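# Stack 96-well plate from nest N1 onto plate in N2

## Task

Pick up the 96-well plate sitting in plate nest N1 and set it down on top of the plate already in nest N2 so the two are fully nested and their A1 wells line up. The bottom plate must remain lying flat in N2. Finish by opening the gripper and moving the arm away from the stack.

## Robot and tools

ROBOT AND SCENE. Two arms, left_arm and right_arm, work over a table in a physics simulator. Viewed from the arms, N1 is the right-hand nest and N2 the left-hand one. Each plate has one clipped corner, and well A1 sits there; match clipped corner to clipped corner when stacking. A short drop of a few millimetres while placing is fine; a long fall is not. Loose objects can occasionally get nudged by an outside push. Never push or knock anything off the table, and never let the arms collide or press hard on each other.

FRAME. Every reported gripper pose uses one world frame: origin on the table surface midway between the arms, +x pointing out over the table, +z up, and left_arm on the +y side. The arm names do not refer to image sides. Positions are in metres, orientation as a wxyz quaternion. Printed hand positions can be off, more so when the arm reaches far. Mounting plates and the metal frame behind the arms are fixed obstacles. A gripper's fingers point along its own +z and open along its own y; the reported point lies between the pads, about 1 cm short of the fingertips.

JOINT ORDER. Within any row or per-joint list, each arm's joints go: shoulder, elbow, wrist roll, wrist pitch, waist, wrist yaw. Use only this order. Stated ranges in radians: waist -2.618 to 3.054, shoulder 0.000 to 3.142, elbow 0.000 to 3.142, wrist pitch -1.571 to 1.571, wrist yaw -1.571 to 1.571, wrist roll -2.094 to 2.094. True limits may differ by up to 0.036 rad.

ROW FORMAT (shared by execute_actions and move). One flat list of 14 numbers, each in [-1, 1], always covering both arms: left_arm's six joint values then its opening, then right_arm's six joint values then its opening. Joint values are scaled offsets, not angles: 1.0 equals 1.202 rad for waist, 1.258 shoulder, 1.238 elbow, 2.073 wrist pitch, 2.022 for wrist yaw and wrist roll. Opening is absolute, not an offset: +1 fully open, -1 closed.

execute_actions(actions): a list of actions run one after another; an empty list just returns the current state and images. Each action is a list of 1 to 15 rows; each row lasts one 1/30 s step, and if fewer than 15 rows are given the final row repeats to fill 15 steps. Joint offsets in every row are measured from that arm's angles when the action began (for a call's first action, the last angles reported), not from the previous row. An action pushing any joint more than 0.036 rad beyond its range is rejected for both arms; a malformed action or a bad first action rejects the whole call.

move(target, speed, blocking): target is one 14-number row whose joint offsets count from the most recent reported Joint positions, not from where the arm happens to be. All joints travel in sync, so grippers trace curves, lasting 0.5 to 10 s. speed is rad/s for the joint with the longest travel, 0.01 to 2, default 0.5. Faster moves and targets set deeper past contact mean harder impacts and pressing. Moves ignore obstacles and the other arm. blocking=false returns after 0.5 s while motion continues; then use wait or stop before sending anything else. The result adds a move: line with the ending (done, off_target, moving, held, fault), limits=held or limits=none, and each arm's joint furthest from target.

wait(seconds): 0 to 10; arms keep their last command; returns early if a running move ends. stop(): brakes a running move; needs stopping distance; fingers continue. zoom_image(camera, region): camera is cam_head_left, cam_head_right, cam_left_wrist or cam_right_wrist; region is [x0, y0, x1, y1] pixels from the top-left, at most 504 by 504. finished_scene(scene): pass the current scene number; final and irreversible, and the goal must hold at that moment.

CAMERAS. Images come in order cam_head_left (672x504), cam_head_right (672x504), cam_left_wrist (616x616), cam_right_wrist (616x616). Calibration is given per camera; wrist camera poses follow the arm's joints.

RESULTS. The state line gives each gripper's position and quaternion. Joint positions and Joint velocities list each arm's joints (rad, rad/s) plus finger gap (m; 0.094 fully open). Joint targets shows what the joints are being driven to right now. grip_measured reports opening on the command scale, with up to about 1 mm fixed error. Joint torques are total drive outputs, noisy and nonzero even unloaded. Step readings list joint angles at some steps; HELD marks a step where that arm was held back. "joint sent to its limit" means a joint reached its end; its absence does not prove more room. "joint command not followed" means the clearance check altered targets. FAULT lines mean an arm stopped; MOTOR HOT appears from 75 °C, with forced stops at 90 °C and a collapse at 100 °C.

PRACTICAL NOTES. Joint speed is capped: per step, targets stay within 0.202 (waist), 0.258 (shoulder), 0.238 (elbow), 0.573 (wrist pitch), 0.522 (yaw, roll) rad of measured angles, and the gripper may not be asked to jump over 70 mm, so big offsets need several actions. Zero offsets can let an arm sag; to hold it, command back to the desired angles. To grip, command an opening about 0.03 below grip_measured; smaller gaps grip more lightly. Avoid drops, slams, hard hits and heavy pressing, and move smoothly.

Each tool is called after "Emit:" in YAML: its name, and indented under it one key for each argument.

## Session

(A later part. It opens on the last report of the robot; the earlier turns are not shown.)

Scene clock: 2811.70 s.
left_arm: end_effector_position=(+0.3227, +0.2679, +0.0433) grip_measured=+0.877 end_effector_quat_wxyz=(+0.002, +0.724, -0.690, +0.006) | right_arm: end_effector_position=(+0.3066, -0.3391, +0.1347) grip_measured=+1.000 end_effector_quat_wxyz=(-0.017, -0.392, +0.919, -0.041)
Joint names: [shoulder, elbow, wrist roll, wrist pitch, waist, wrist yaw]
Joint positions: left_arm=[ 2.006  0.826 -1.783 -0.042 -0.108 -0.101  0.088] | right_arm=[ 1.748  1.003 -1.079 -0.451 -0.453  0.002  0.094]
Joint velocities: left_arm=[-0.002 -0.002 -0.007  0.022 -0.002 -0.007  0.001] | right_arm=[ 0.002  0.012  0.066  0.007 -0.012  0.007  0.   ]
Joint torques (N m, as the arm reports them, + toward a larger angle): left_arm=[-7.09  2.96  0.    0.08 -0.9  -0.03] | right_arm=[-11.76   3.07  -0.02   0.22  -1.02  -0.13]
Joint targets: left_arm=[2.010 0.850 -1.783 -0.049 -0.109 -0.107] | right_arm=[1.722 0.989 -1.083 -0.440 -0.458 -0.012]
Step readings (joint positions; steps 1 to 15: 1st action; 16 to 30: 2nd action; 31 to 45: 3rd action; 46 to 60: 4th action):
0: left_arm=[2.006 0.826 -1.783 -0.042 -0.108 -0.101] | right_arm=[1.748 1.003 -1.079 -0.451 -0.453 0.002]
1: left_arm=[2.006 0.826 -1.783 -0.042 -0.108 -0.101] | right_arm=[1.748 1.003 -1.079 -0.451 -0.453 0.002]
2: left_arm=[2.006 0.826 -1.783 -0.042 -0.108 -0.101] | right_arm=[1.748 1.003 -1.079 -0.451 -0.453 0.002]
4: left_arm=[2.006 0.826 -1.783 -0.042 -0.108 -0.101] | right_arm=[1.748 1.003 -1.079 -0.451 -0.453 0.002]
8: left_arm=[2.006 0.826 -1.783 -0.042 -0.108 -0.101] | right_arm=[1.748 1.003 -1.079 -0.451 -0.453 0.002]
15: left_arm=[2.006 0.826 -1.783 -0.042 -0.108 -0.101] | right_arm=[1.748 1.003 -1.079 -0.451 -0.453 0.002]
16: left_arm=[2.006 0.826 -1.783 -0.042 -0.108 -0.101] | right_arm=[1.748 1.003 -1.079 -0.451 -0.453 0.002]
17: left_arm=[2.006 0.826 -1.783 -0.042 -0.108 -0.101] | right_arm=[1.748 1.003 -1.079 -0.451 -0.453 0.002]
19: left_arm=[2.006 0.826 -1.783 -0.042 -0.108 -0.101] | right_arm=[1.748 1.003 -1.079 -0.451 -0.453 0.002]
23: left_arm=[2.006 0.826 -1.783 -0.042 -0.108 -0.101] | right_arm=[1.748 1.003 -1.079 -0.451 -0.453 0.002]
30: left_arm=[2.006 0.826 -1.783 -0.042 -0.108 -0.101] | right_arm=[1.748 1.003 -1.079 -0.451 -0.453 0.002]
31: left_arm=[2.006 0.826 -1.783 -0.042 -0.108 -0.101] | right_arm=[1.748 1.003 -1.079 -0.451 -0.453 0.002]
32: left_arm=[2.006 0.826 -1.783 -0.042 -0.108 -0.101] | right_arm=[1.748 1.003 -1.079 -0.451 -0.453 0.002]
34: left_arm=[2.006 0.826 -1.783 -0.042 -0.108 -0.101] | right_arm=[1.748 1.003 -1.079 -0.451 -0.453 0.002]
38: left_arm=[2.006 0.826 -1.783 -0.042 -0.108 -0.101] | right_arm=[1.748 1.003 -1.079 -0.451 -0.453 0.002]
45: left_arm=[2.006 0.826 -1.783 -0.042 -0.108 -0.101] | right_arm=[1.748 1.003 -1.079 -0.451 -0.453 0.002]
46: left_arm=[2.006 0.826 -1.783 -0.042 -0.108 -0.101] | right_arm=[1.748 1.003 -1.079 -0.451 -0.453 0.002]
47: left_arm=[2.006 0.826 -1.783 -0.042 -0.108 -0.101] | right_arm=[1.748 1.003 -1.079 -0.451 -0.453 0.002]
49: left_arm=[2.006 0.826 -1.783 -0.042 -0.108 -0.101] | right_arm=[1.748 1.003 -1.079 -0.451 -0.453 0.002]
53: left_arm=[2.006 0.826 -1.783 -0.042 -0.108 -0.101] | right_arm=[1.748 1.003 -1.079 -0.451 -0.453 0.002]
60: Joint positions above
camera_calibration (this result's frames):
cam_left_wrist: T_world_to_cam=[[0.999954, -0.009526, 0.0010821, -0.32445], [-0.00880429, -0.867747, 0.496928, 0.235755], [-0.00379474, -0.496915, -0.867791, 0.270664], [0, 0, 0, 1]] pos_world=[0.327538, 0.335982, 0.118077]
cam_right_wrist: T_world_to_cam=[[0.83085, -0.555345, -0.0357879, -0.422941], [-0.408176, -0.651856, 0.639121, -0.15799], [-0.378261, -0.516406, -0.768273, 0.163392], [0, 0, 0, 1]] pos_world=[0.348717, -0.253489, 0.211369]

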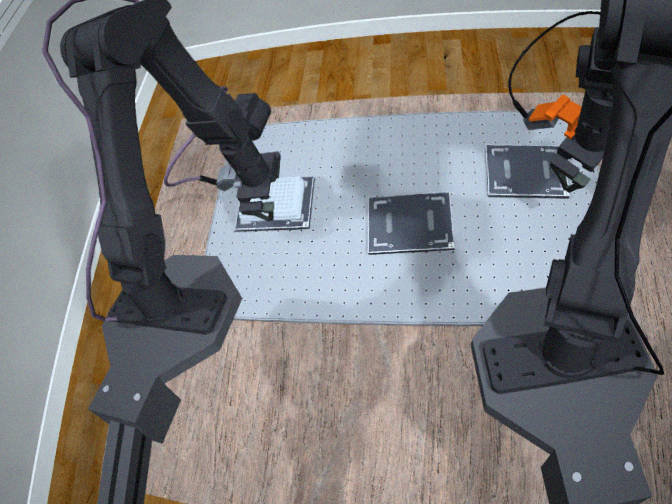

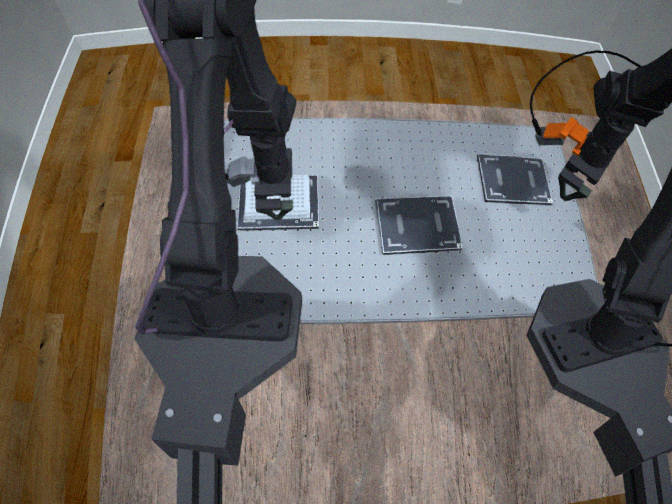

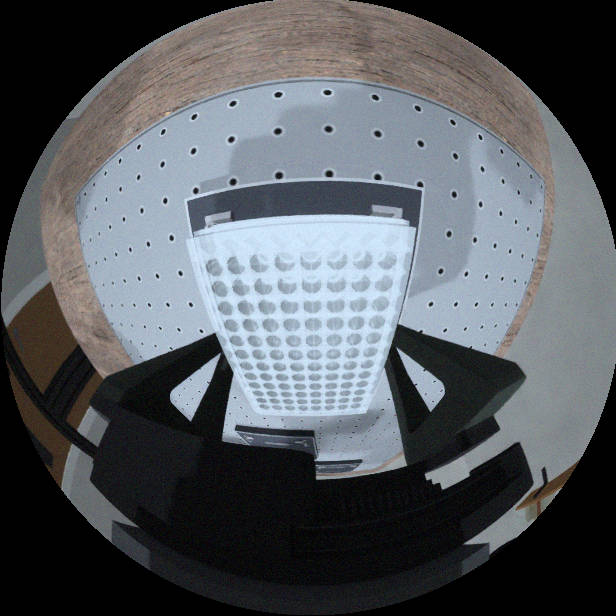

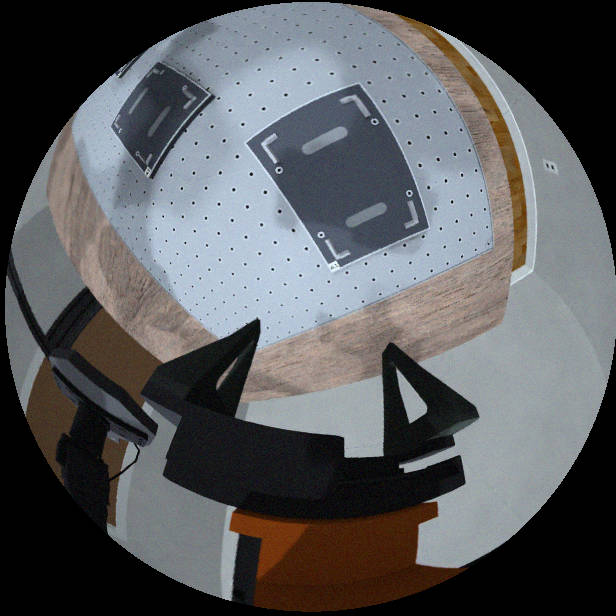

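Emit:
execute_actions:
  actions:
    - [[0.003,0.0194,0.0,-0.0037,-0.001,-0.0025,0.80,-0.0207,-0.0113,-0.002,0.0053,-0.004,-0.007,1]]
    - [[0.003,0.0194,0.006,-0.0037,-0.001,-0.0025,0.80,-0.0207,-0.0113,-0.002,0.0053,-0.004,-0.007,1],[0.003,0.0194,0.006,-0.0037,-0.001,-0.0025,0.80,-0.0207,-0.0113,-0.002,0.0053,-0.004,-0.007,1],[0.003,0.0194,0.006,-0.0037,-0.001,-0.0025,0.80,-0.0207,-0.0113,-0.002,0.0053,-0.004,-0.007,1],[0.003,0.0194,0.006,-0.0037,-0.001,-0.0025,0.80,-0.0207,-0.0113,-0.002,0.0053,-0.004,-0.007,1],[0.003,0.0194,0.0,-0.0037,-0.001,-0.0025,0.80,-0.0207,-0.0113,-0.002,0.0053,-0.004,-0.007,1]]

Scene clock: 2848.63 s.
left_arm: end_effector_position=(+0.3227, +0.2679, +0.0433) grip_measured=+0.812 end_effector_quat_wxyz=(+0.002, +0.723, -0.690, +0.006) | right_arm: end_effector_position=(+0.3066, -0.3391, +0.1347) grip_measured=+1.000 end_effector_quat_wxyz=(-0.017, -0.392, +0.919, -0.041)
Joint names: [shoulder, elbow, wrist roll, wrist pitch, waist, wrist yaw]
Joint positions: left_arm=[ 2.006  0.826 -1.78  -0.042 -0.108 -0.101  0.085] | right_arm=[ 1.748  1.003 -1.079 -0.451 -0.453  0.002  0.094]
Joint velocities: left_arm=[-0.002 -0.002 -0.066 -0.037  0.012  0.007  0.001] | right_arm=[-0.007  0.012 -0.051  0.022  0.017  0.007  0.   ]
Joint torques (N m, as the arm reports them, + toward a larger angle): left_arm=[-7.01  2.93 -0.02  0.09 -0.89 -0.03] | right_arm=[-11.73   3.06  -0.02   0.22  -1.04  -0.14]
Joint targets: left_arm=[2.010 0.850 -1.783 -0.049 -0.109 -0.107] | right_arm=[1.722 0.989 -1.083 -0.440 -0.458 -0.012]
Step readings (joint positions; steps 1 to 15: 1st action; 16 to 30: 2nd action):
0: left_arm=[2.006 0.826 -1.783 -0.042 -0.108 -0.101] | right_arm=[1.748 1.003 -1.079 -0.451 -0.453 0.002]
1: left_arm=[2.006 0.826 -1.783 -0.042 -0.108 -0.101] | right_arm=[1.748 1.003 -1.079 -0.451 -0.453 0.002]
2: left_arm=[2.006 0.826 -1.783 -0.042 -0.108 -0.101] | right_arm=[1.748 1.003 -1.079 -0.451 -0.453 0.002]
4: left_arm=[2.006 0.826 -1.783 -0.042 -0.108 -0.101] | right_arm=[1.748 1.003 -1.079 -0.451 -0.453 0.002]
8: left_arm=[2.006 0.826 -1.783 -0.042 -0.108 -0.101] | right_arm=[1.748 1.003 -1.079 -0.451 -0.453 0.002]
15: left_arm=[2.006 0.826 -1.783 -0.042 -0.108 -0.101] | right_arm=[1.748 1.003 -1.079 -0.451 -0.453 0.002]
16: left_arm=[2.006 0.826 -1.782 -0.042 -0.108 -0.101] | right_arm=[1.748 1.003 -1.079 -0.451 -0.453 0.002]
17: left_arm=[2.006 0.826 -1.781 -0.042 -0.108 -0.101] | right_arm=[1.748 1.003 -1.079 -0.451 -0.453 0.002]
19: left_arm=[2.006 0.826 -1.780 -0.042 -0.108 -0.101] | right_arm=[1.748 1.003 -1.079 -0.451 -0.453 0.002]
23: left_arm=[2.006 0.826 -1.780 -0.042 -0.108 -0.101] | right_arm=[1.748 1.003 -1.079 -0.451 -0.453 0.002]
30: Joint positions above
camera_calibration (this result's frames):
cam_left_wrist: T_world_to_cam=[[0.99993, -0.0118146, 0.0011067, -0.32383], [-0.0108026, -0.867732, 0.496915, 0.236396], [-0.00491052, -0.496892, -0.867798, 0.271018], [0, 0, 0, 1]] pos_world=[0.327692, 0.335969, 0.118079]
cam_right_wrist: T_world_to_cam=[[0.83085, -0.555345, -0.0357879, -0.422941], [-0.408176, -0.651856, 0.639121, -0.15799], [-0.378261, -0.516406, -0.768273, 0.163392], [0, 0, 0, 1]] pos_world=[0.348717, -0.253489, 0.211369]

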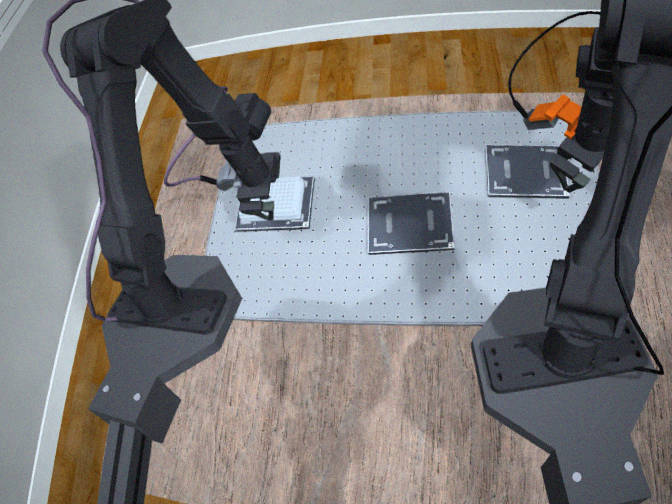

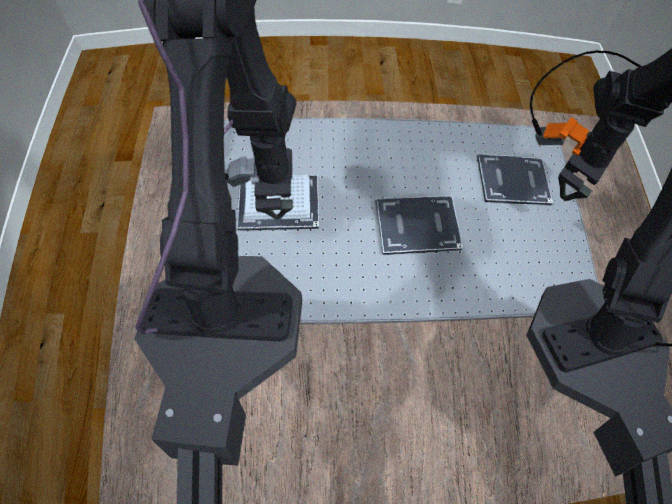

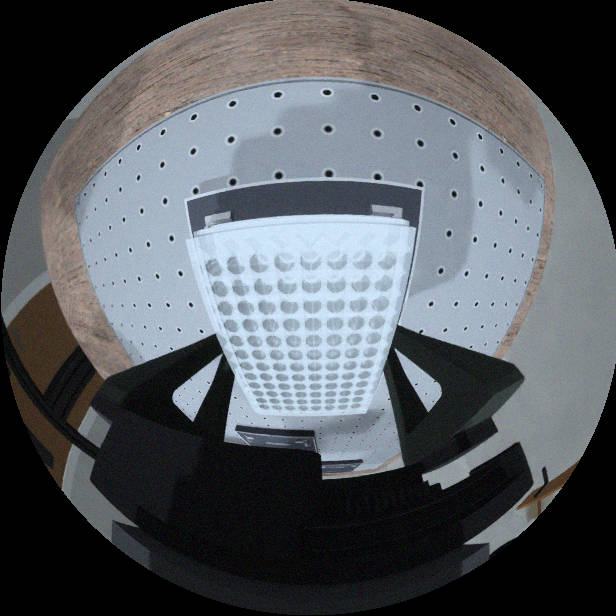

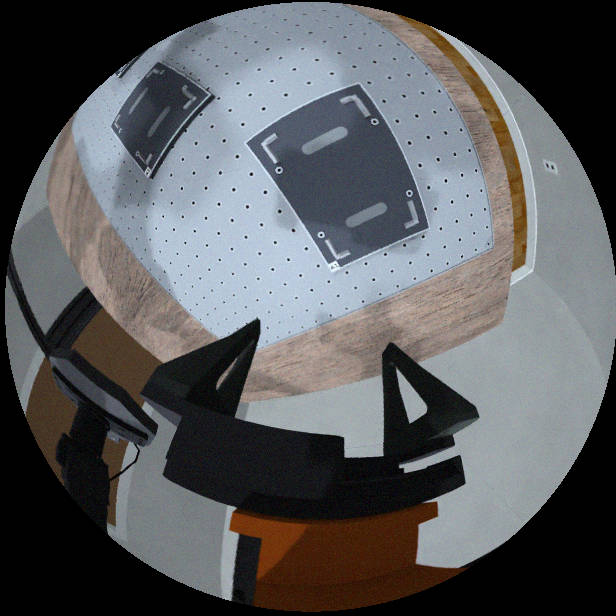

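Emit:
zoom_image:
  camera: "cam_left_wrist"
  region: [180, 195, 230, 250]

Emit:
zoom_image:
  camera: "cam_left_wrist"
  region: [370, 195, 420, 250]

Region (180, 195, 230, 250) of cam_left_wrist's 616x616 image, scaled by 9.164, with more detail than that image has; it fills the left 458 columns of this view, and the rest is white.

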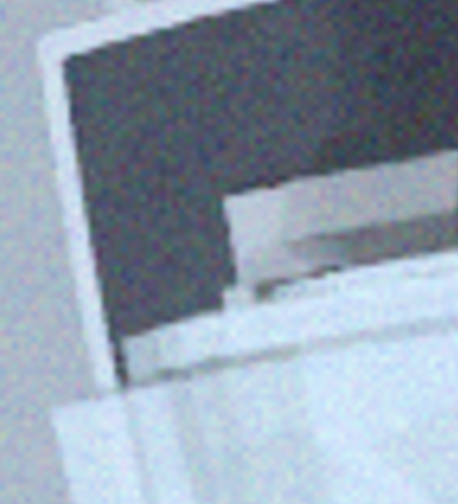

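Region (370, 195, 420, 250) of cam_left_wrist's 616x616 image, scaled by 9.164, with more detail than that image has; it fills the left 458 columns of this view, and the rest is white.

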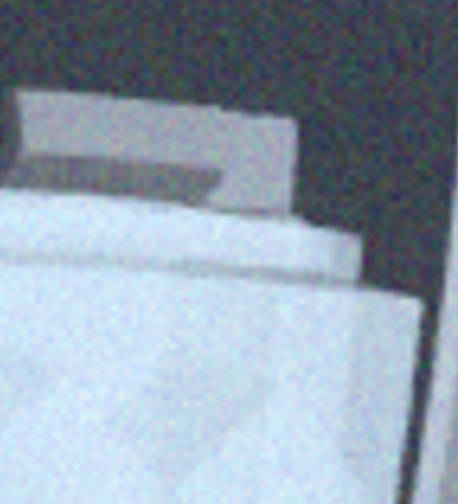

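Emit:
execute_actions:
  actions:
    - [[0.003,0.0194,0.006,-0.0037,-0.001,-0.0025,0.80,-0.0207,-0.0113,-0.002,0.0053,-0.004,-0.007,1],[0.003,0.0194,0.006,-0.0037,-0.001,-0.0025,0.80,-0.0207,-0.0113,-0.002,0.0053,-0.004,-0.007,1],[0.003,0.0194,0.006,-0.0037,-0.001,-0.0025,0.80,-0.0207,-0.0113,-0.002,0.0053,-0.004,-0.007,1],[0.003,0.0194,0.006,-0.0037,-0.001,-0.0025,0.80,-0.0207,-0.0113,-0.002,0.0053,-0.004,-0.007,1],[0.003,0.0194,0.0,-0.0037,-0.001,-0.0025,0.80,-0.0207,-0.0113,-0.002,0.0053,-0.004,-0.007,1]]
    - [[0.003,0.0194,0.0,-0.0098,-0.001,-0.0025,0.80,-0.0207,-0.0113,-0.002,0.0053,-0.004,-0.007,1],[0.003,0.0194,0.0,-0.0098,-0.001,-0.0025,0.80,-0.0207,-0.0113,-0.002,0.0053,-0.004,-0.007,1],[0.003,0.0194,0.0,-0.0098,-0.001,-0.0025,0.80,-0.0207,-0.0113,-0.002,0.0053,-0.004,-0.007,1],[0.003,0.0194,0.0,-0.0098,-0.001,-0.0025,0.80,-0.0207,-0.0113,-0.002,0.0053,-0.004,-0.007,1],[0.003,0.0194,0.0,-0.0098,-0.001,-0.0025,0.80,-0.0207,-0.0113,-0.002,0.0053,-0.004,-0.007,1],[0.003,0.0194,0.0,-0.0037,-0.001,-0.0025,0.80,-0.0207,-0.0113,-0.002,0.0053,-0.004,-0.007,1]]
    - [[0.003,0.0194,0.0,-0.0037,-0.001,-0.0025,0.88,-0.0207,-0.0113,-0.002,0.0053,-0.004,-0.007,1]]

Emit:
zoom_image:
  camera: "cam_left_wrist"
  region: [180, 195, 230, 250]

Emit:
zoom_image:
  camera: "cam_left_wrist"
  region: [370, 195, 420, 250]

Scene clock: 2866.83 s.
left_arm: end_effector_position=(+0.3226, +0.2679, +0.0433) grip_measured=+0.877 end_effector_quat_wxyz=(+0.002, +0.723, -0.691, +0.006) | right_arm: end_effector_position=(+0.3066, -0.3391, +0.1347) grip_measured=+1.000 end_effector_quat_wxyz=(-0.017, -0.392, +0.919, -0.041)
Joint names: [shoulder, elbow, wrist roll, wrist pitch, waist, wrist yaw]
Joint positions: left_arm=[ 2.006  0.826 -1.778 -0.042 -0.108 -0.101  0.088] | right_arm=[ 1.748  1.003 -1.079 -0.451 -0.453  0.002  0.094]
Joint velocities: left_arm=[ 0.017 -0.022  0.022 -0.007  0.007 -0.081 -0.001] | right_arm=[ 0.002 -0.012 -0.007 -0.051 -0.007 -0.051  0.   ]
Joint torques (N m, as the arm reports them, + toward a larger angle): left_arm=[-7.01  2.95  0.    0.09 -0.9  -0.03] | right_arm=[-11.74   3.04  -0.03   0.22  -1.03  -0.14]
Joint targets: left_arm=[2.010 0.850 -1.778 -0.050 -0.109 -0.107] | right_arm=[1.722 0.989 -1.083 -0.440 -0.458 -0.012]
Step readings (joint positions; steps 1 to 15: 1st action; 16 to 30: 2nd action; 31 to 45: 3rd action):
0: left_arm=[2.006 0.826 -1.780 -0.042 -0.108 -0.101] | right_arm=[1.748 1.003 -1.079 -0.451 -0.453 0.002]
1: left_arm=[2.006 0.826 -1.780 -0.042 -0.108 -0.101] | right_arm=[1.748 1.003 -1.079 -0.451 -0.453 0.002]
2: left_arm=[2.006 0.826 -1.779 -0.042 -0.108 -0.101] | right_arm=[1.748 1.003 -1.079 -0.451 -0.453 0.002]
4: left_arm=[2.006 0.826 -1.778 -0.042 -0.108 -0.101] | right_arm=[1.748 1.003 -1.079 -0.451 -0.453 0.002]
8: left_arm=[2.006 0.826 -1.778 -0.042 -0.108 -0.101] | right_arm=[1.748 1.003 -1.079 -0.451 -0.453 0.002]
15: left_arm=[2.006 0.826 -1.778 -0.042 -0.108 -0.101] | right_arm=[1.748 1.003 -1.079 -0.451 -0.453 0.002]
16: left_arm=[2.006 0.826 -1.778 -0.042 -0.108 -0.101] | right_arm=[1.748 1.003 -1.079 -0.451 -0.453 0.002]
17: left_arm=[2.006 0.826 -1.778 -0.042 -0.108 -0.101] | right_arm=[1.748 1.003 -1.079 -0.451 -0.453 0.002]
19: left_arm=[2.006 0.826 -1.778 -0.042 -0.108 -0.101] | right_arm=[1.748 1.003 -1.079 -0.451 -0.453 0.002]
23: left_arm=[2.006 0.826 -1.778 -0.042 -0.108 -0.101] | right_arm=[1.748 1.003 -1.079 -0.451 -0.453 0.002]
30: left_arm=[2.006 0.826 -1.778 -0.042 -0.108 -0.101] | right_arm=[1.748 1.003 -1.079 -0.451 -0.453 0.002]
31: left_arm=[2.006 0.826 -1.778 -0.042 -0.108 -0.101] | right_arm=[1.748 1.003 -1.079 -0.451 -0.453 0.002]
32: left_arm=[2.006 0.826 -1.778 -0.042 -0.108 -0.101] | right_arm=[1.748 1.003 -1.079 -0.451 -0.453 0.002]
34: left_arm=[2.006 0.826 -1.778 -0.042 -0.108 -0.101] | right_arm=[1.748 1.003 -1.079 -0.451 -0.453 0.002]
38: left_arm=[2.006 0.826 -1.778 -0.042 -0.108 -0.101] | right_arm=[1.748 1.003 -1.079 -0.451 -0.453 0.002]
45: Joint positions above
camera_calibration (this result's frames):
cam_left_wrist: T_world_to_cam=[[0.9999, -0.0141454, 0.00075638, -0.323088], [-0.0126517, -0.867742, 0.496854, 0.237011], [-0.00637187, -0.496814, -0.867834, 0.271477], [0, 0, 0, 1]] pos_world=[0.327784, 0.335967, 0.118081]
cam_right_wrist: T_world_to_cam=[[0.83085, -0.555345, -0.0357879, -0.422941], [-0.408176, -0.651856, 0.639121, -0.15799], [-0.378261, -0.516406, -0.768273, 0.163392], [0, 0, 0, 1]] pos_world=[0.348717, -0.253489, 0.211369]

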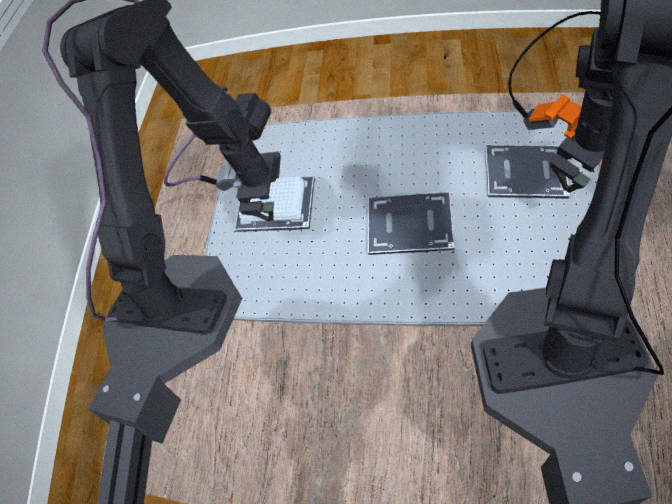

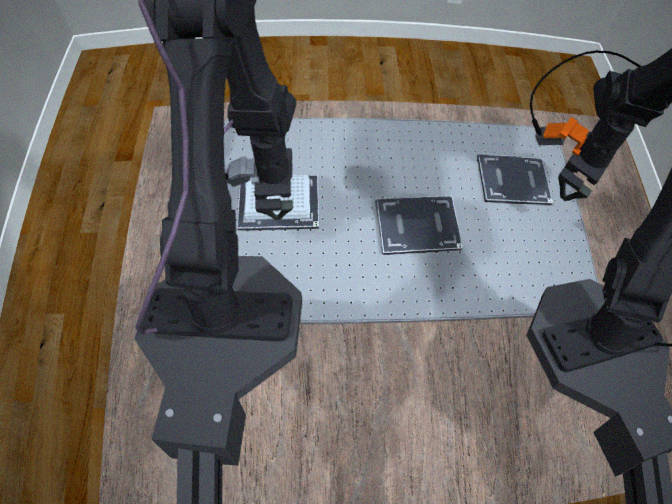

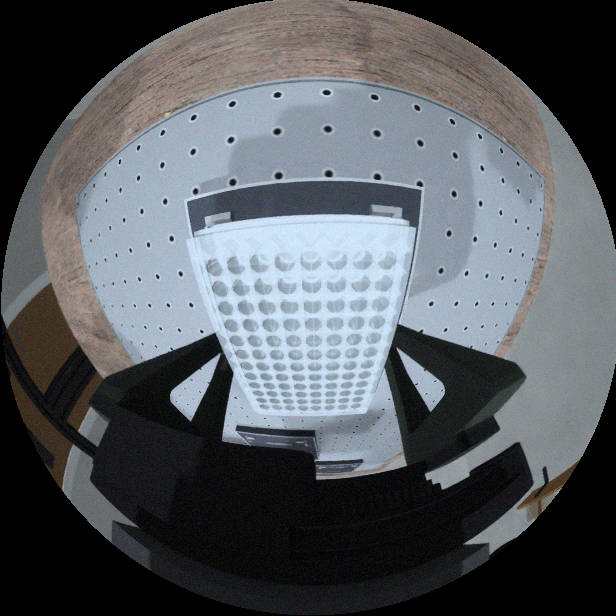

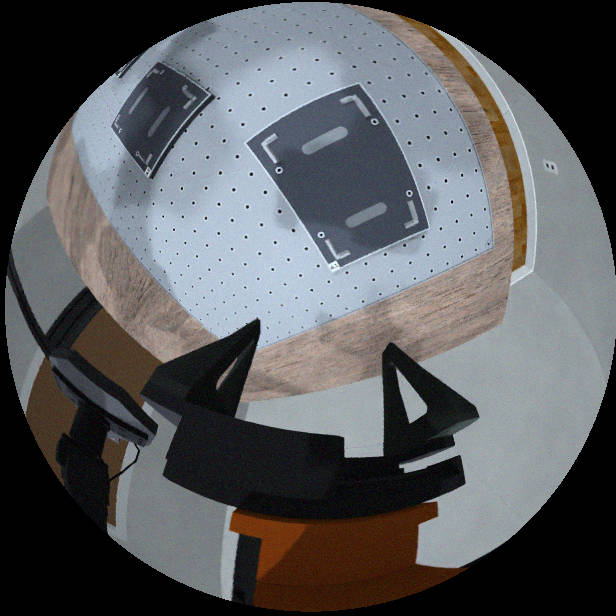

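Region (180, 195, 230, 250) of cam_left_wrist's 616x616 image, scaled by 9.164, with more detail than that image has; it fills the left 458 columns of this view, and the rest is white.

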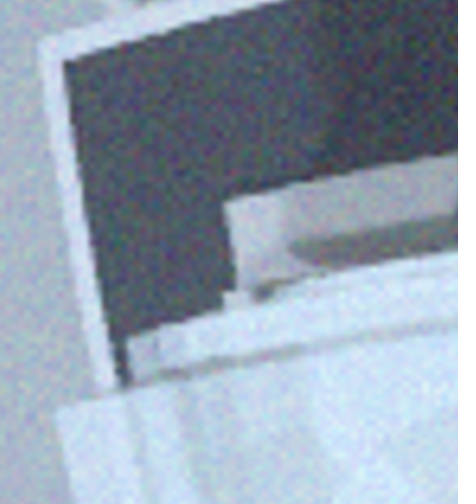

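Region (370, 195, 420, 250) of cam_left_wrist's 616x616 image, scaled by 9.164, with more detail than that image has; it fills the left 458 columns of this view, and the rest is white.

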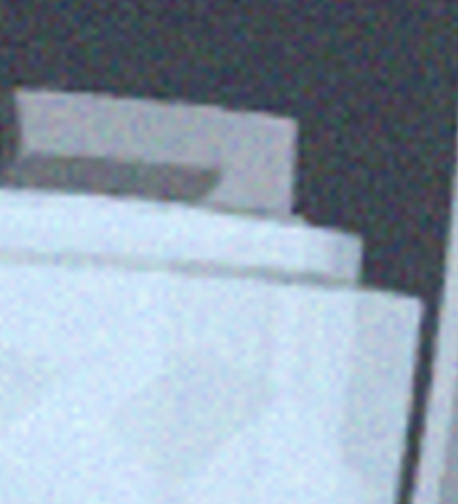

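Emit:
execute_actions:
  actions:
    - [[0.003,0.0194,0.0,-0.0037,-0.001,-0.0025,0.85,-0.0207,-0.0113,-0.002,0.0053,-0.004,-0.007,1]]
    - [[0.003,0.0194,0.0,-0.0098,-0.001,-0.0025,0.85,-0.0207,-0.0113,-0.002,0.0053,-0.004,-0.007,1],[0.003,0.0194,0.0,-0.0098,-0.001,-0.0025,0.85,-0.0207,-0.0113,-0.002,0.0053,-0.004,-0.007,1],[0.003,0.0194,0.0,-0.0098,-0.001,-0.0025,0.85,-0.0207,-0.0113,-0.002,0.0053,-0.004,-0.007,1],[0.003,0.0194,0.0,-0.0098,-0.001,-0.0025,0.85,-0.0207,-0.0113,-0.002,0.0053,-0.004,-0.007,1],[0.003,0.0194,0.0,-0.0098,-0.001,-0.0025,0.85,-0.0207,-0.0113,-0.002,0.0053,-0.004,-0.007,1],[0.003,0.0194,0.0,-0.0098,-0.001,-0.0025,0.85,-0.0207,-0.0113,-0.002,0.0053,-0.004,-0.007,1],[0.003,0.0194,0.0,-0.0098,-0.001,-0.0025,0.85,-0.0207,-0.0113,-0.002,0.0053,-0.004,-0.007,1],[0.003,0.0194,0.0,-0.0037,-0.001,-0.0025,0.85,-0.0207,-0.0113,-0.002,0.0053,-0.004,-0.007,1]]

Emit:
zoom_image:
  camera: "cam_left_wrist"
  region: [180, 195, 230, 250]

Emit:
zoom_image:
  camera: "cam_left_wrist"
  region: [370, 195, 420, 250]

Scene clock: 2884.80 s.
left_arm: end_effector_position=(+0.3222, +0.2680, +0.0433) grip_measured=+0.853 end_effector_quat_wxyz=(+0.002, +0.723, -0.691, +0.005) | right_arm: end_effector_position=(+0.3066, -0.3391, +0.1347) grip_measured=+1.000 end_effector_quat_wxyz=(-0.017, -0.392, +0.919, -0.041)
Joint names: [shoulder, elbow, wrist roll, wrist pitch, waist, wrist yaw]
Joint positions: left_arm=[ 2.006  0.826 -1.778 -0.044 -0.108 -0.101  0.087] | right_arm=[ 1.748  1.003 -1.079 -0.451 -0.453  0.002  0.094]
Joint velocities: left_arm=[ 0.002  0.007 -0.066 -0.037 -0.002  0.007 -0.   ] | right_arm=[-0.022 -0.007 -0.022  0.051  0.002  0.037  0.   ]
Joint torques (N m, as the arm reports them, + toward a larger angle): left_arm=[-7.    2.93  0.    0.09 -0.89 -0.03] | right_arm=[-11.76   3.08  -0.03   0.22  -1.01  -0.15]
Joint targets: left_arm=[2.010 0.850 -1.778 -0.050 -0.109 -0.107] | right_arm=[1.722 0.989 -1.083 -0.440 -0.458 -0.012]
Step readings (joint positions; steps 1 to 15: 1st action; 16 to 30: 2nd action):
0: left_arm=[2.006 0.826 -1.778 -0.042 -0.108 -0.101] | right_arm=[1.748 1.003 -1.079 -0.451 -0.453 0.002]
1: left_arm=[2.006 0.826 -1.778 -0.042 -0.108 -0.101] | right_arm=[1.748 1.003 -1.079 -0.451 -0.453 0.002]
2: left_arm=[2.006 0.826 -1.778 -0.042 -0.108 -0.101] | right_arm=[1.748 1.003 -1.079 -0.451 -0.453 0.002]
4: left_arm=[2.006 0.826 -1.778 -0.042 -0.108 -0.101] | right_arm=[1.748 1.003 -1.079 -0.451 -0.453 0.002]
8: left_arm=[2.006 0.826 -1.778 -0.042 -0.108 -0.101] | right_arm=[1.748 1.003 -1.079 -0.451 -0.453 0.002]
15: left_arm=[2.006 0.826 -1.778 -0.042 -0.108 -0.101] | right_arm=[1.748 1.003 -1.079 -0.451 -0.453 0.002]
16: left_arm=[2.006 0.826 -1.778 -0.043 -0.108 -0.101] | right_arm=[1.748 1.003 -1.079 -0.451 -0.453 0.002]
17: left_arm=[2.006 0.826 -1.778 -0.043 -0.108 -0.101] | right_arm=[1.748 1.003 -1.079 -0.451 -0.453 0.002]
19: left_arm=[2.006 0.826 -1.778 -0.044 -0.108 -0.101] | right_arm=[1.748 1.003 -1.079 -0.451 -0.453 0.002]
23: left_arm=[2.006 0.826 -1.778 -0.044 -0.108 -0.101] | right_arm=[1.748 1.003 -1.079 -0.451 -0.453 0.002]
30: Joint positions above
camera_calibration (this result's frames):
cam_left_wrist: T_world_to_cam=[[0.999897, -0.0143147, -0.00074317, -0.322603], [-0.0120553, -0.867863, 0.496658, 0.236909], [-0.00775447, -0.496598, -0.867946, 0.271895], [0, 0, 0, 1]] pos_world=[0.327534, 0.336009, 0.118088]
cam_right_wrist: T_world_to_cam=[[0.83085, -0.555345, -0.0357879, -0.422941], [-0.408176, -0.651856, 0.639121, -0.15799], [-0.378261, -0.516406, -0.768273, 0.163392], [0, 0, 0, 1]] pos_world=[0.348717, -0.253489, 0.211369]

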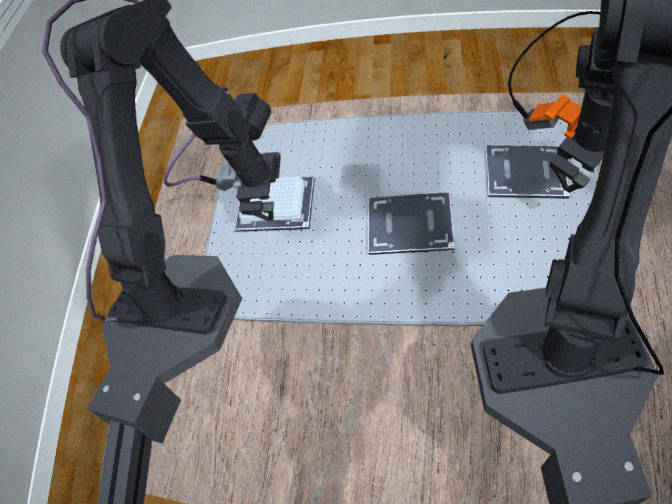

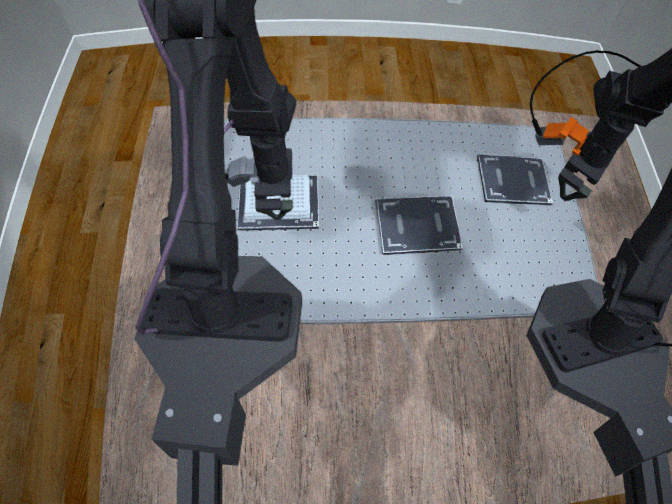

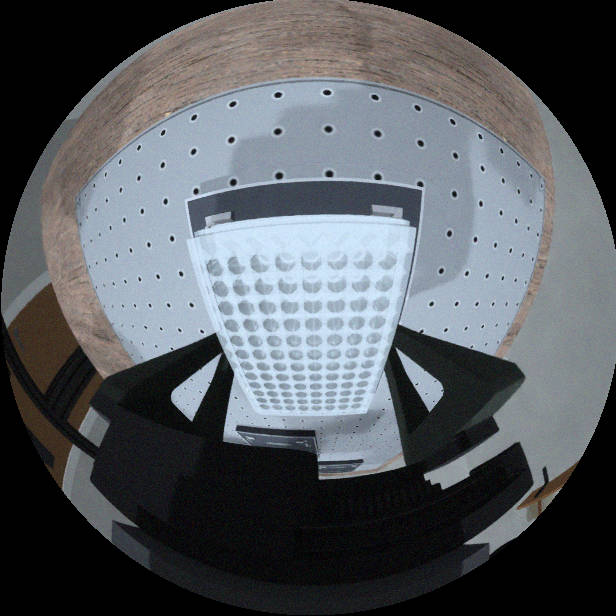

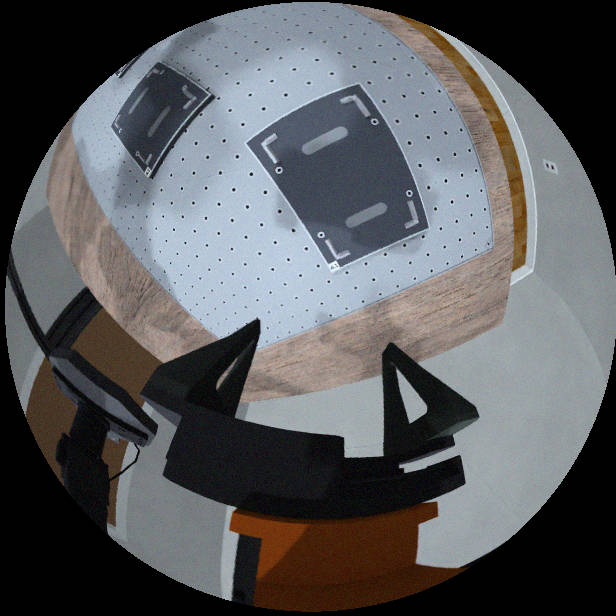

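Region (180, 195, 230, 250) of cam_left_wrist's 616x616 image, scaled by 9.164, with more detail than that image has; it fills the left 458 columns of this view, and the rest is white.

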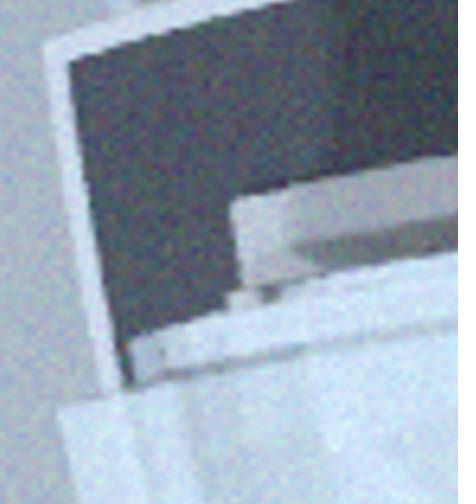

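Region (370, 195, 420, 250) of cam_left_wrist's 616x616 image, scaled by 9.164, with more detail than that image has; it fills the left 458 columns of this view, and the rest is white.

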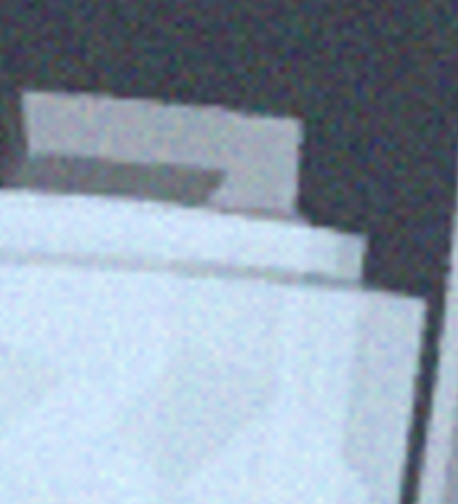

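Emit:
execute_actions:
  actions:
    - [[0.003,0.0194,0.0,-0.0098,-0.001,-0.0025,0.85,-0.0207,-0.0113,-0.002,0.0053,-0.004,-0.007,1],[0.003,0.0194,0.0,-0.0098,-0.001,-0.0025,0.85,-0.0207,-0.0113,-0.002,0.0053,-0.004,-0.007,1],[0.003,0.0194,0.0,-0.0098,-0.001,-0.0025,0.85,-0.0207,-0.0113,-0.002,0.0053,-0.004,-0.007,1],[0.003,0.0194,0.0,-0.0098,-0.001,-0.0025,0.85,-0.0207,-0.0113,-0.002,0.0053,-0.004,-0.007,1],[0.003,0.0194,0.0,-0.0098,-0.001,-0.0025,0.85,-0.0207,-0.0113,-0.002,0.0053,-0.004,-0.007,1],[0.003,0.0194,0.0,-0.0098,-0.001,-0.0025,0.85,-0.0207,-0.0113,-0.002,0.0053,-0.004,-0.007,1],[0.003,0.0194,0.0,-0.0037,-0.001,-0.0025,0.85,-0.0207,-0.0113,-0.002,0.0053,-0.004,-0.007,1]]

Emit:
zoom_image:
  camera: "cam_left_wrist"
  region: [180, 195, 230, 250]

Emit:
zoom_image:
  camera: "cam_left_wrist"
  region: [370, 195, 420, 250]

Scene clock: 2893.40 s.
left_arm: end_effector_position=(+0.3222, +0.2680, +0.0433) grip_measured=+0.853 end_effector_quat_wxyz=(+0.002, +0.723, -0.691, +0.005) | right_arm: end_effector_position=(+0.3066, -0.3391, +0.1347) grip_measured=+1.000 end_effector_quat_wxyz=(-0.017, -0.392, +0.919, -0.041)
Joint names: [shoulder, elbow, wrist roll, wrist pitch, waist, wrist yaw]
Joint positions: left_arm=[ 2.006  0.826 -1.778 -0.044 -0.108 -0.101  0.087] | right_arm=[ 1.748  1.003 -1.079 -0.451 -0.453  0.002  0.094]
Joint velocities: left_arm=[-0.012 -0.002  0.007 -0.051  0.002  0.051 -0.001] | right_arm=[ 0.007 -0.007 -0.007 -0.007  0.007 -0.007  0.   ]
Joint torques (N m, as the arm reports them, + toward a larger angle): left_arm=[-7.    2.93  0.    0.08 -0.9  -0.03] | right_arm=[-11.76   3.05  -0.03   0.21  -1.03  -0.14]
Joint targets: left_arm=[2.010 0.850 -1.778 -0.051 -0.109 -0.107] | right_arm=[1.722 0.989 -1.083 -0.440 -0.458 -0.012]
Step readings (joint positions):
0: left_arm=[2.006 0.826 -1.778 -0.044 -0.108 -0.101] | right_arm=[1.748 1.003 -1.079 -0.451 -0.453 0.002]
1: left_arm=[2.006 0.826 -1.778 -0.044 -0.108 -0.101] | right_arm=[1.748 1.003 -1.079 -0.451 -0.453 0.002]
2: left_arm=[2.006 0.826 -1.778 -0.044 -0.108 -0.101] | right_arm=[1.748 1.003 -1.079 -0.451 -0.453 0.002]
4: left_arm=[2.006 0.826 -1.778 -0.044 -0.108 -0.101] | right_arm=[1.748 1.003 -1.079 -0.451 -0.453 0.002]
8: left_arm=[2.006 0.826 -1.778 -0.044 -0.108 -0.101] | right_arm=[1.748 1.003 -1.079 -0.451 -0.453 0.002]
15: Joint positions above
camera_calibration (this result's frames):
cam_left_wrist: T_world_to_cam=[[0.999897, -0.0143147, -0.00074317, -0.322603], [-0.0120553, -0.867863, 0.496658, 0.236909], [-0.00775447, -0.496598, -0.867946, 0.271895], [0, 0, 0, 1]] pos_world=[0.327534, 0.336009, 0.118088]
cam_right_wrist: T_world_to_cam=[[0.83085, -0.555345, -0.0357879, -0.422941], [-0.408176, -0.651856, 0.639121, -0.15799], [-0.378261, -0.516406, -0.768273, 0.163392], [0, 0, 0, 1]] pos_world=[0.348717, -0.253489, 0.211369]

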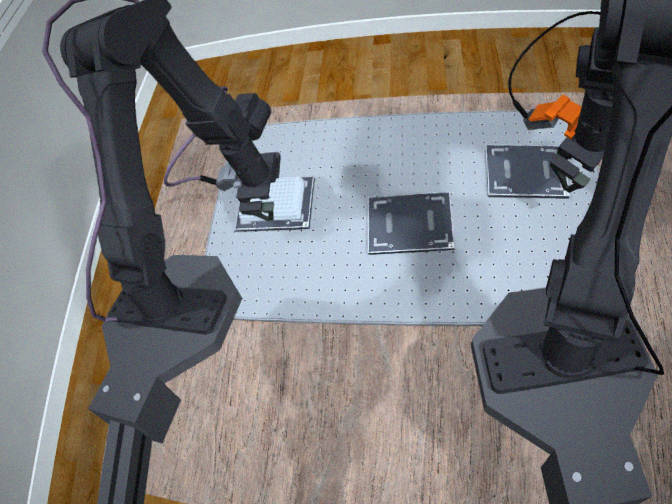

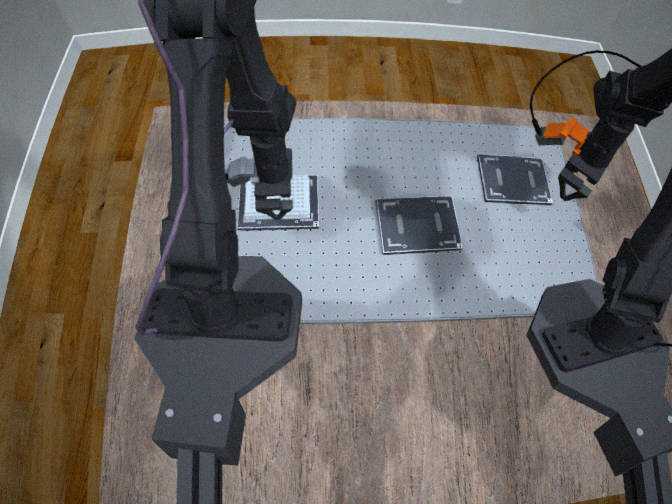

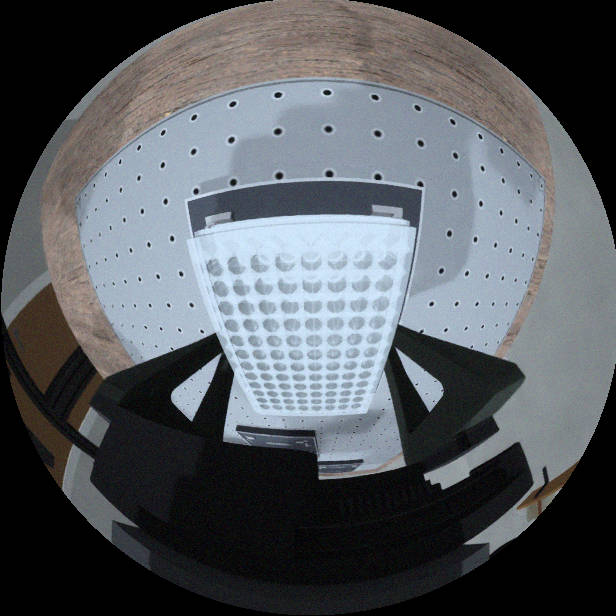

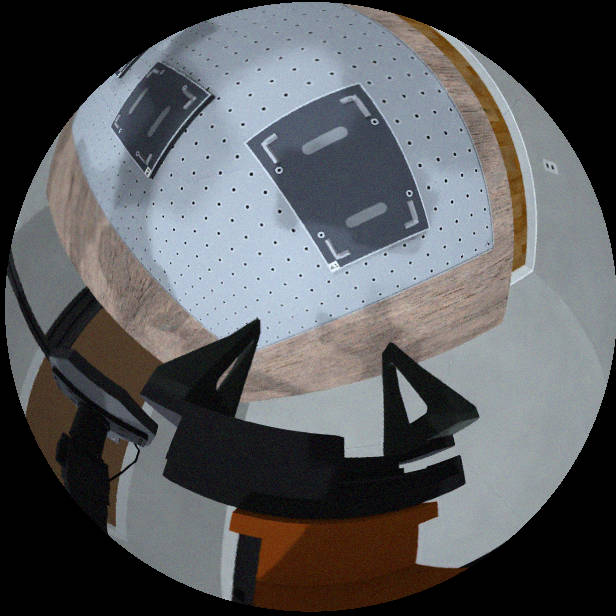

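Region (180, 195, 230, 250) of cam_left_wrist's 616x616 image, scaled by 9.164, with more detail than that image has; it fills the left 458 columns of this view, and the rest is white.

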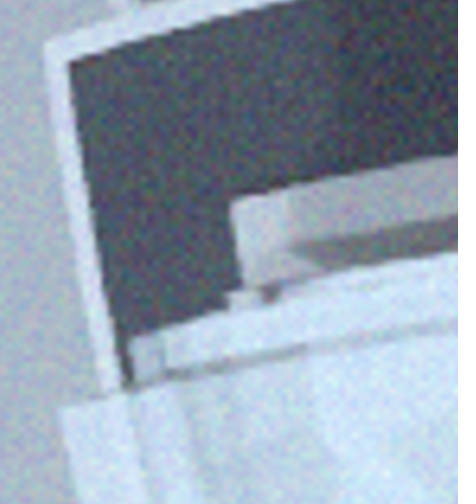

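Region (370, 195, 420, 250) of cam_left_wrist's 616x616 image, scaled by 9.164, with more detail than that image has; it fills the left 458 columns of this view, and the rest is white.

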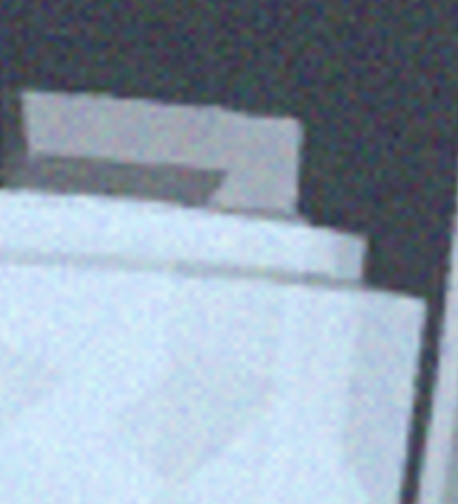

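Emit:
execute_actions:
  actions:
    - [[0.003,0.0194,0.0,-0.007,0.012,-0.0025,0.85,-0.0207,-0.0113,-0.002,0.0053,-0.004,-0.007,1],[0.003,0.0194,0.0,-0.007,0.008,-0.0025,0.85,-0.0207,-0.0113,-0.002,0.0053,-0.004,-0.007,1],[0.003,0.0194,0.0,-0.0037,-0.001,-0.0025,0.85,-0.0207,-0.0113,-0.002,0.0053,-0.004,-0.007,1]]

Emit:
zoom_image:
  camera: "cam_left_wrist"
  region: [180, 195, 230, 250]

Emit:
zoom_image:
  camera: "cam_left_wrist"
  region: [370, 195, 420, 250]

Scene clock: 2906.40 s.
left_arm: end_effector_position=(+0.3223, +0.2687, +0.0432) grip_measured=+0.853 end_effector_quat_wxyz=(+0.002, +0.723, -0.691, +0.005) | right_arm: end_effector_position=(+0.3066, -0.3391, +0.1347) grip_measured=+1.000 end_effector_quat_wxyz=(-0.017, -0.392, +0.919, -0.041)
Joint names: [shoulder, elbow, wrist roll, wrist pitch, waist, wrist yaw]
Joint positions: left_arm=[ 2.006  0.826 -1.778 -0.044 -0.106 -0.101  0.087] | right_arm=[ 1.748  1.003 -1.079 -0.451 -0.453  0.002  0.094]
Joint velocities: left_arm=[-0.002  0.012 -0.066  0.051  0.002  0.022 -0.   ] | right_arm=[-0.022  0.012  0.007 -0.066  0.002 -0.051  0.   ]
Joint torques (N m, as the arm reports them, + toward a larger angle): left_arm=[-7.    2.93  0.    0.08 -1.02 -0.03] | right_arm=[-11.76   3.05  -0.02   0.22  -1.02  -0.15]
Joint targets: left_arm=[2.010 0.850 -1.778 -0.051 -0.109 -0.107] | right_arm=[1.722 0.989 -1.083 -0.440 -0.458 -0.012]
Step readings (joint positions):
0: left_arm=[2.006 0.826 -1.778 -0.044 -0.108 -0.101] | right_arm=[1.748 1.003 -1.079 -0.451 -0.453 0.002]
1: left_arm=[2.006 0.826 -1.778 -0.044 -0.107 -0.101] | right_arm=[1.748 1.003 -1.079 -0.451 -0.453 0.002]
2: left_arm=[2.006 0.826 -1.778 -0.044 -0.106 -0.101] | right_arm=[1.748 1.003 -1.079 -0.451 -0.453 0.002]
4: left_arm=[2.006 0.826 -1.778 -0.044 -0.106 -0.101] | right_arm=[1.748 1.003 -1.079 -0.451 -0.453 0.002]
8: left_arm=[2.006 0.826 -1.778 -0.044 -0.106 -0.101] | right_arm=[1.748 1.003 -1.079 -0.451 -0.453 0.002]
15: Joint positions above
camera_calibration (this result's frames):
cam_left_wrist: T_world_to_cam=[[0.999921, -0.012528, -0.000844677, -0.323155], [-0.0104587, -0.868211, 0.496084, 0.237143], [-0.00694829, -0.496036, -0.868274, 0.271785], [0, 0, 0, 1]] pos_world=[0.327498, 0.336657, 0.118068]
cam_right_wrist: T_world_to_cam=[[0.83085, -0.555345, -0.0357879, -0.422941], [-0.408176, -0.651856, 0.639121, -0.15799], [-0.378261, -0.516406, -0.768273, 0.163392], [0, 0, 0, 1]] pos_world=[0.348717, -0.253489, 0.211369]

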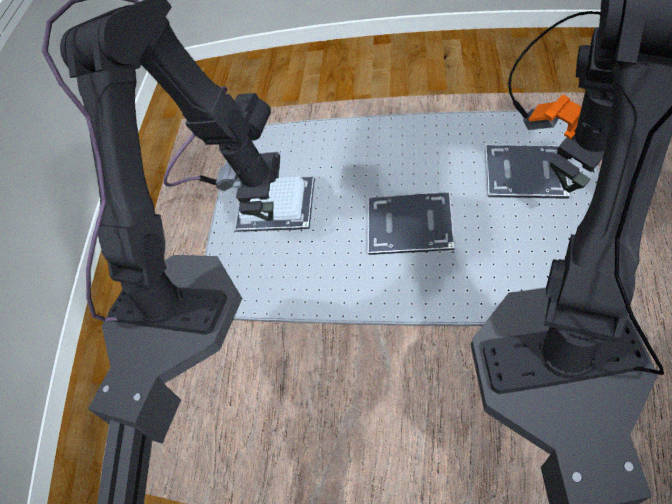

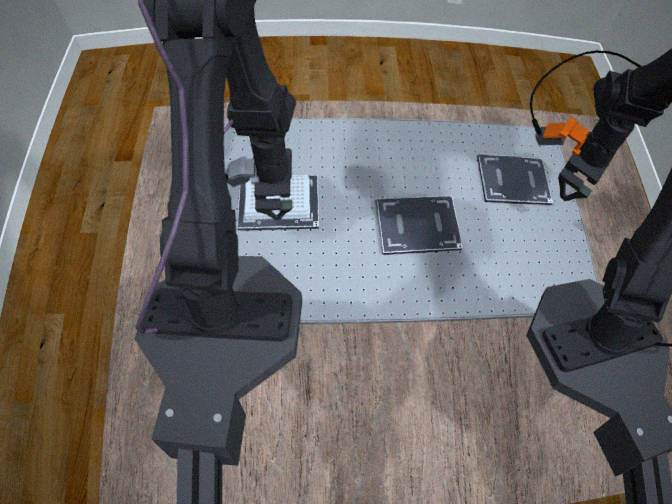

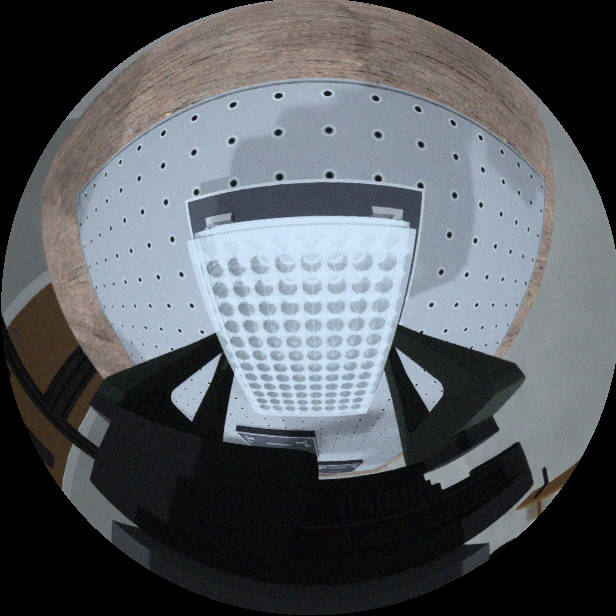

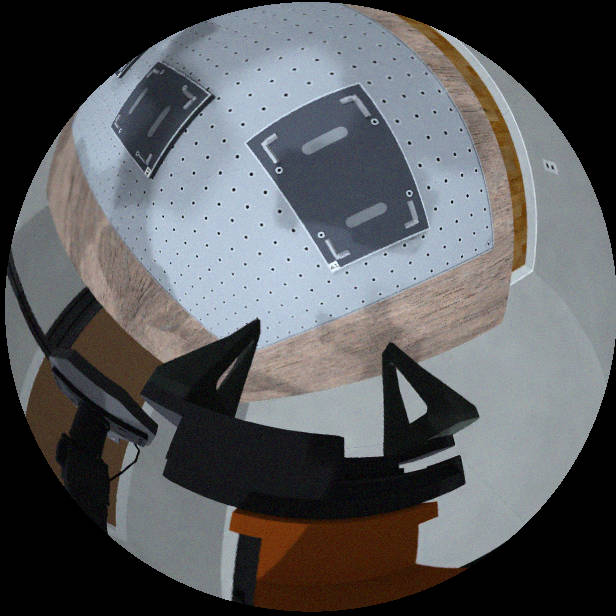

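Region (180, 195, 230, 250) of cam_left_wrist's 616x616 image, scaled by 9.164, with more detail than that image has; it fills the left 458 columns of this view, and the rest is white.

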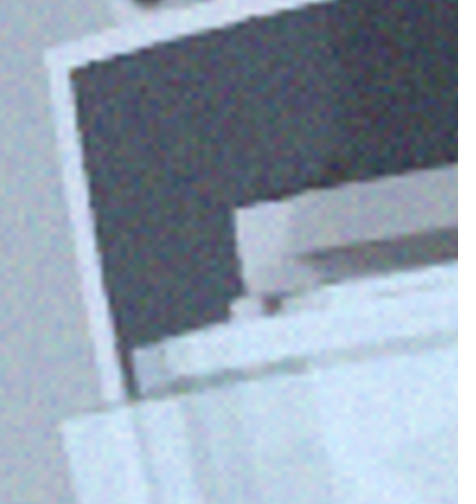

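Region (370, 195, 420, 250) of cam_left_wrist's 616x616 image, scaled by 9.164, with more detail than that image has; it fills the left 458 columns of this view, and the rest is white.

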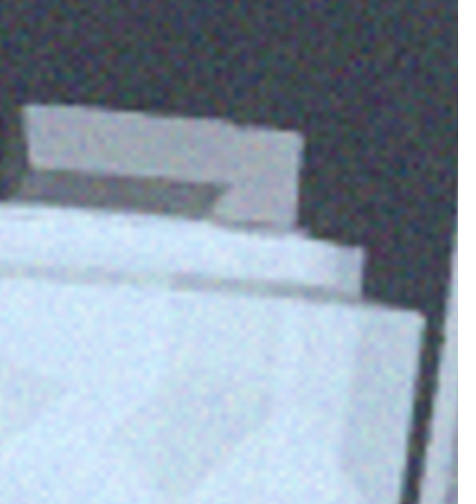

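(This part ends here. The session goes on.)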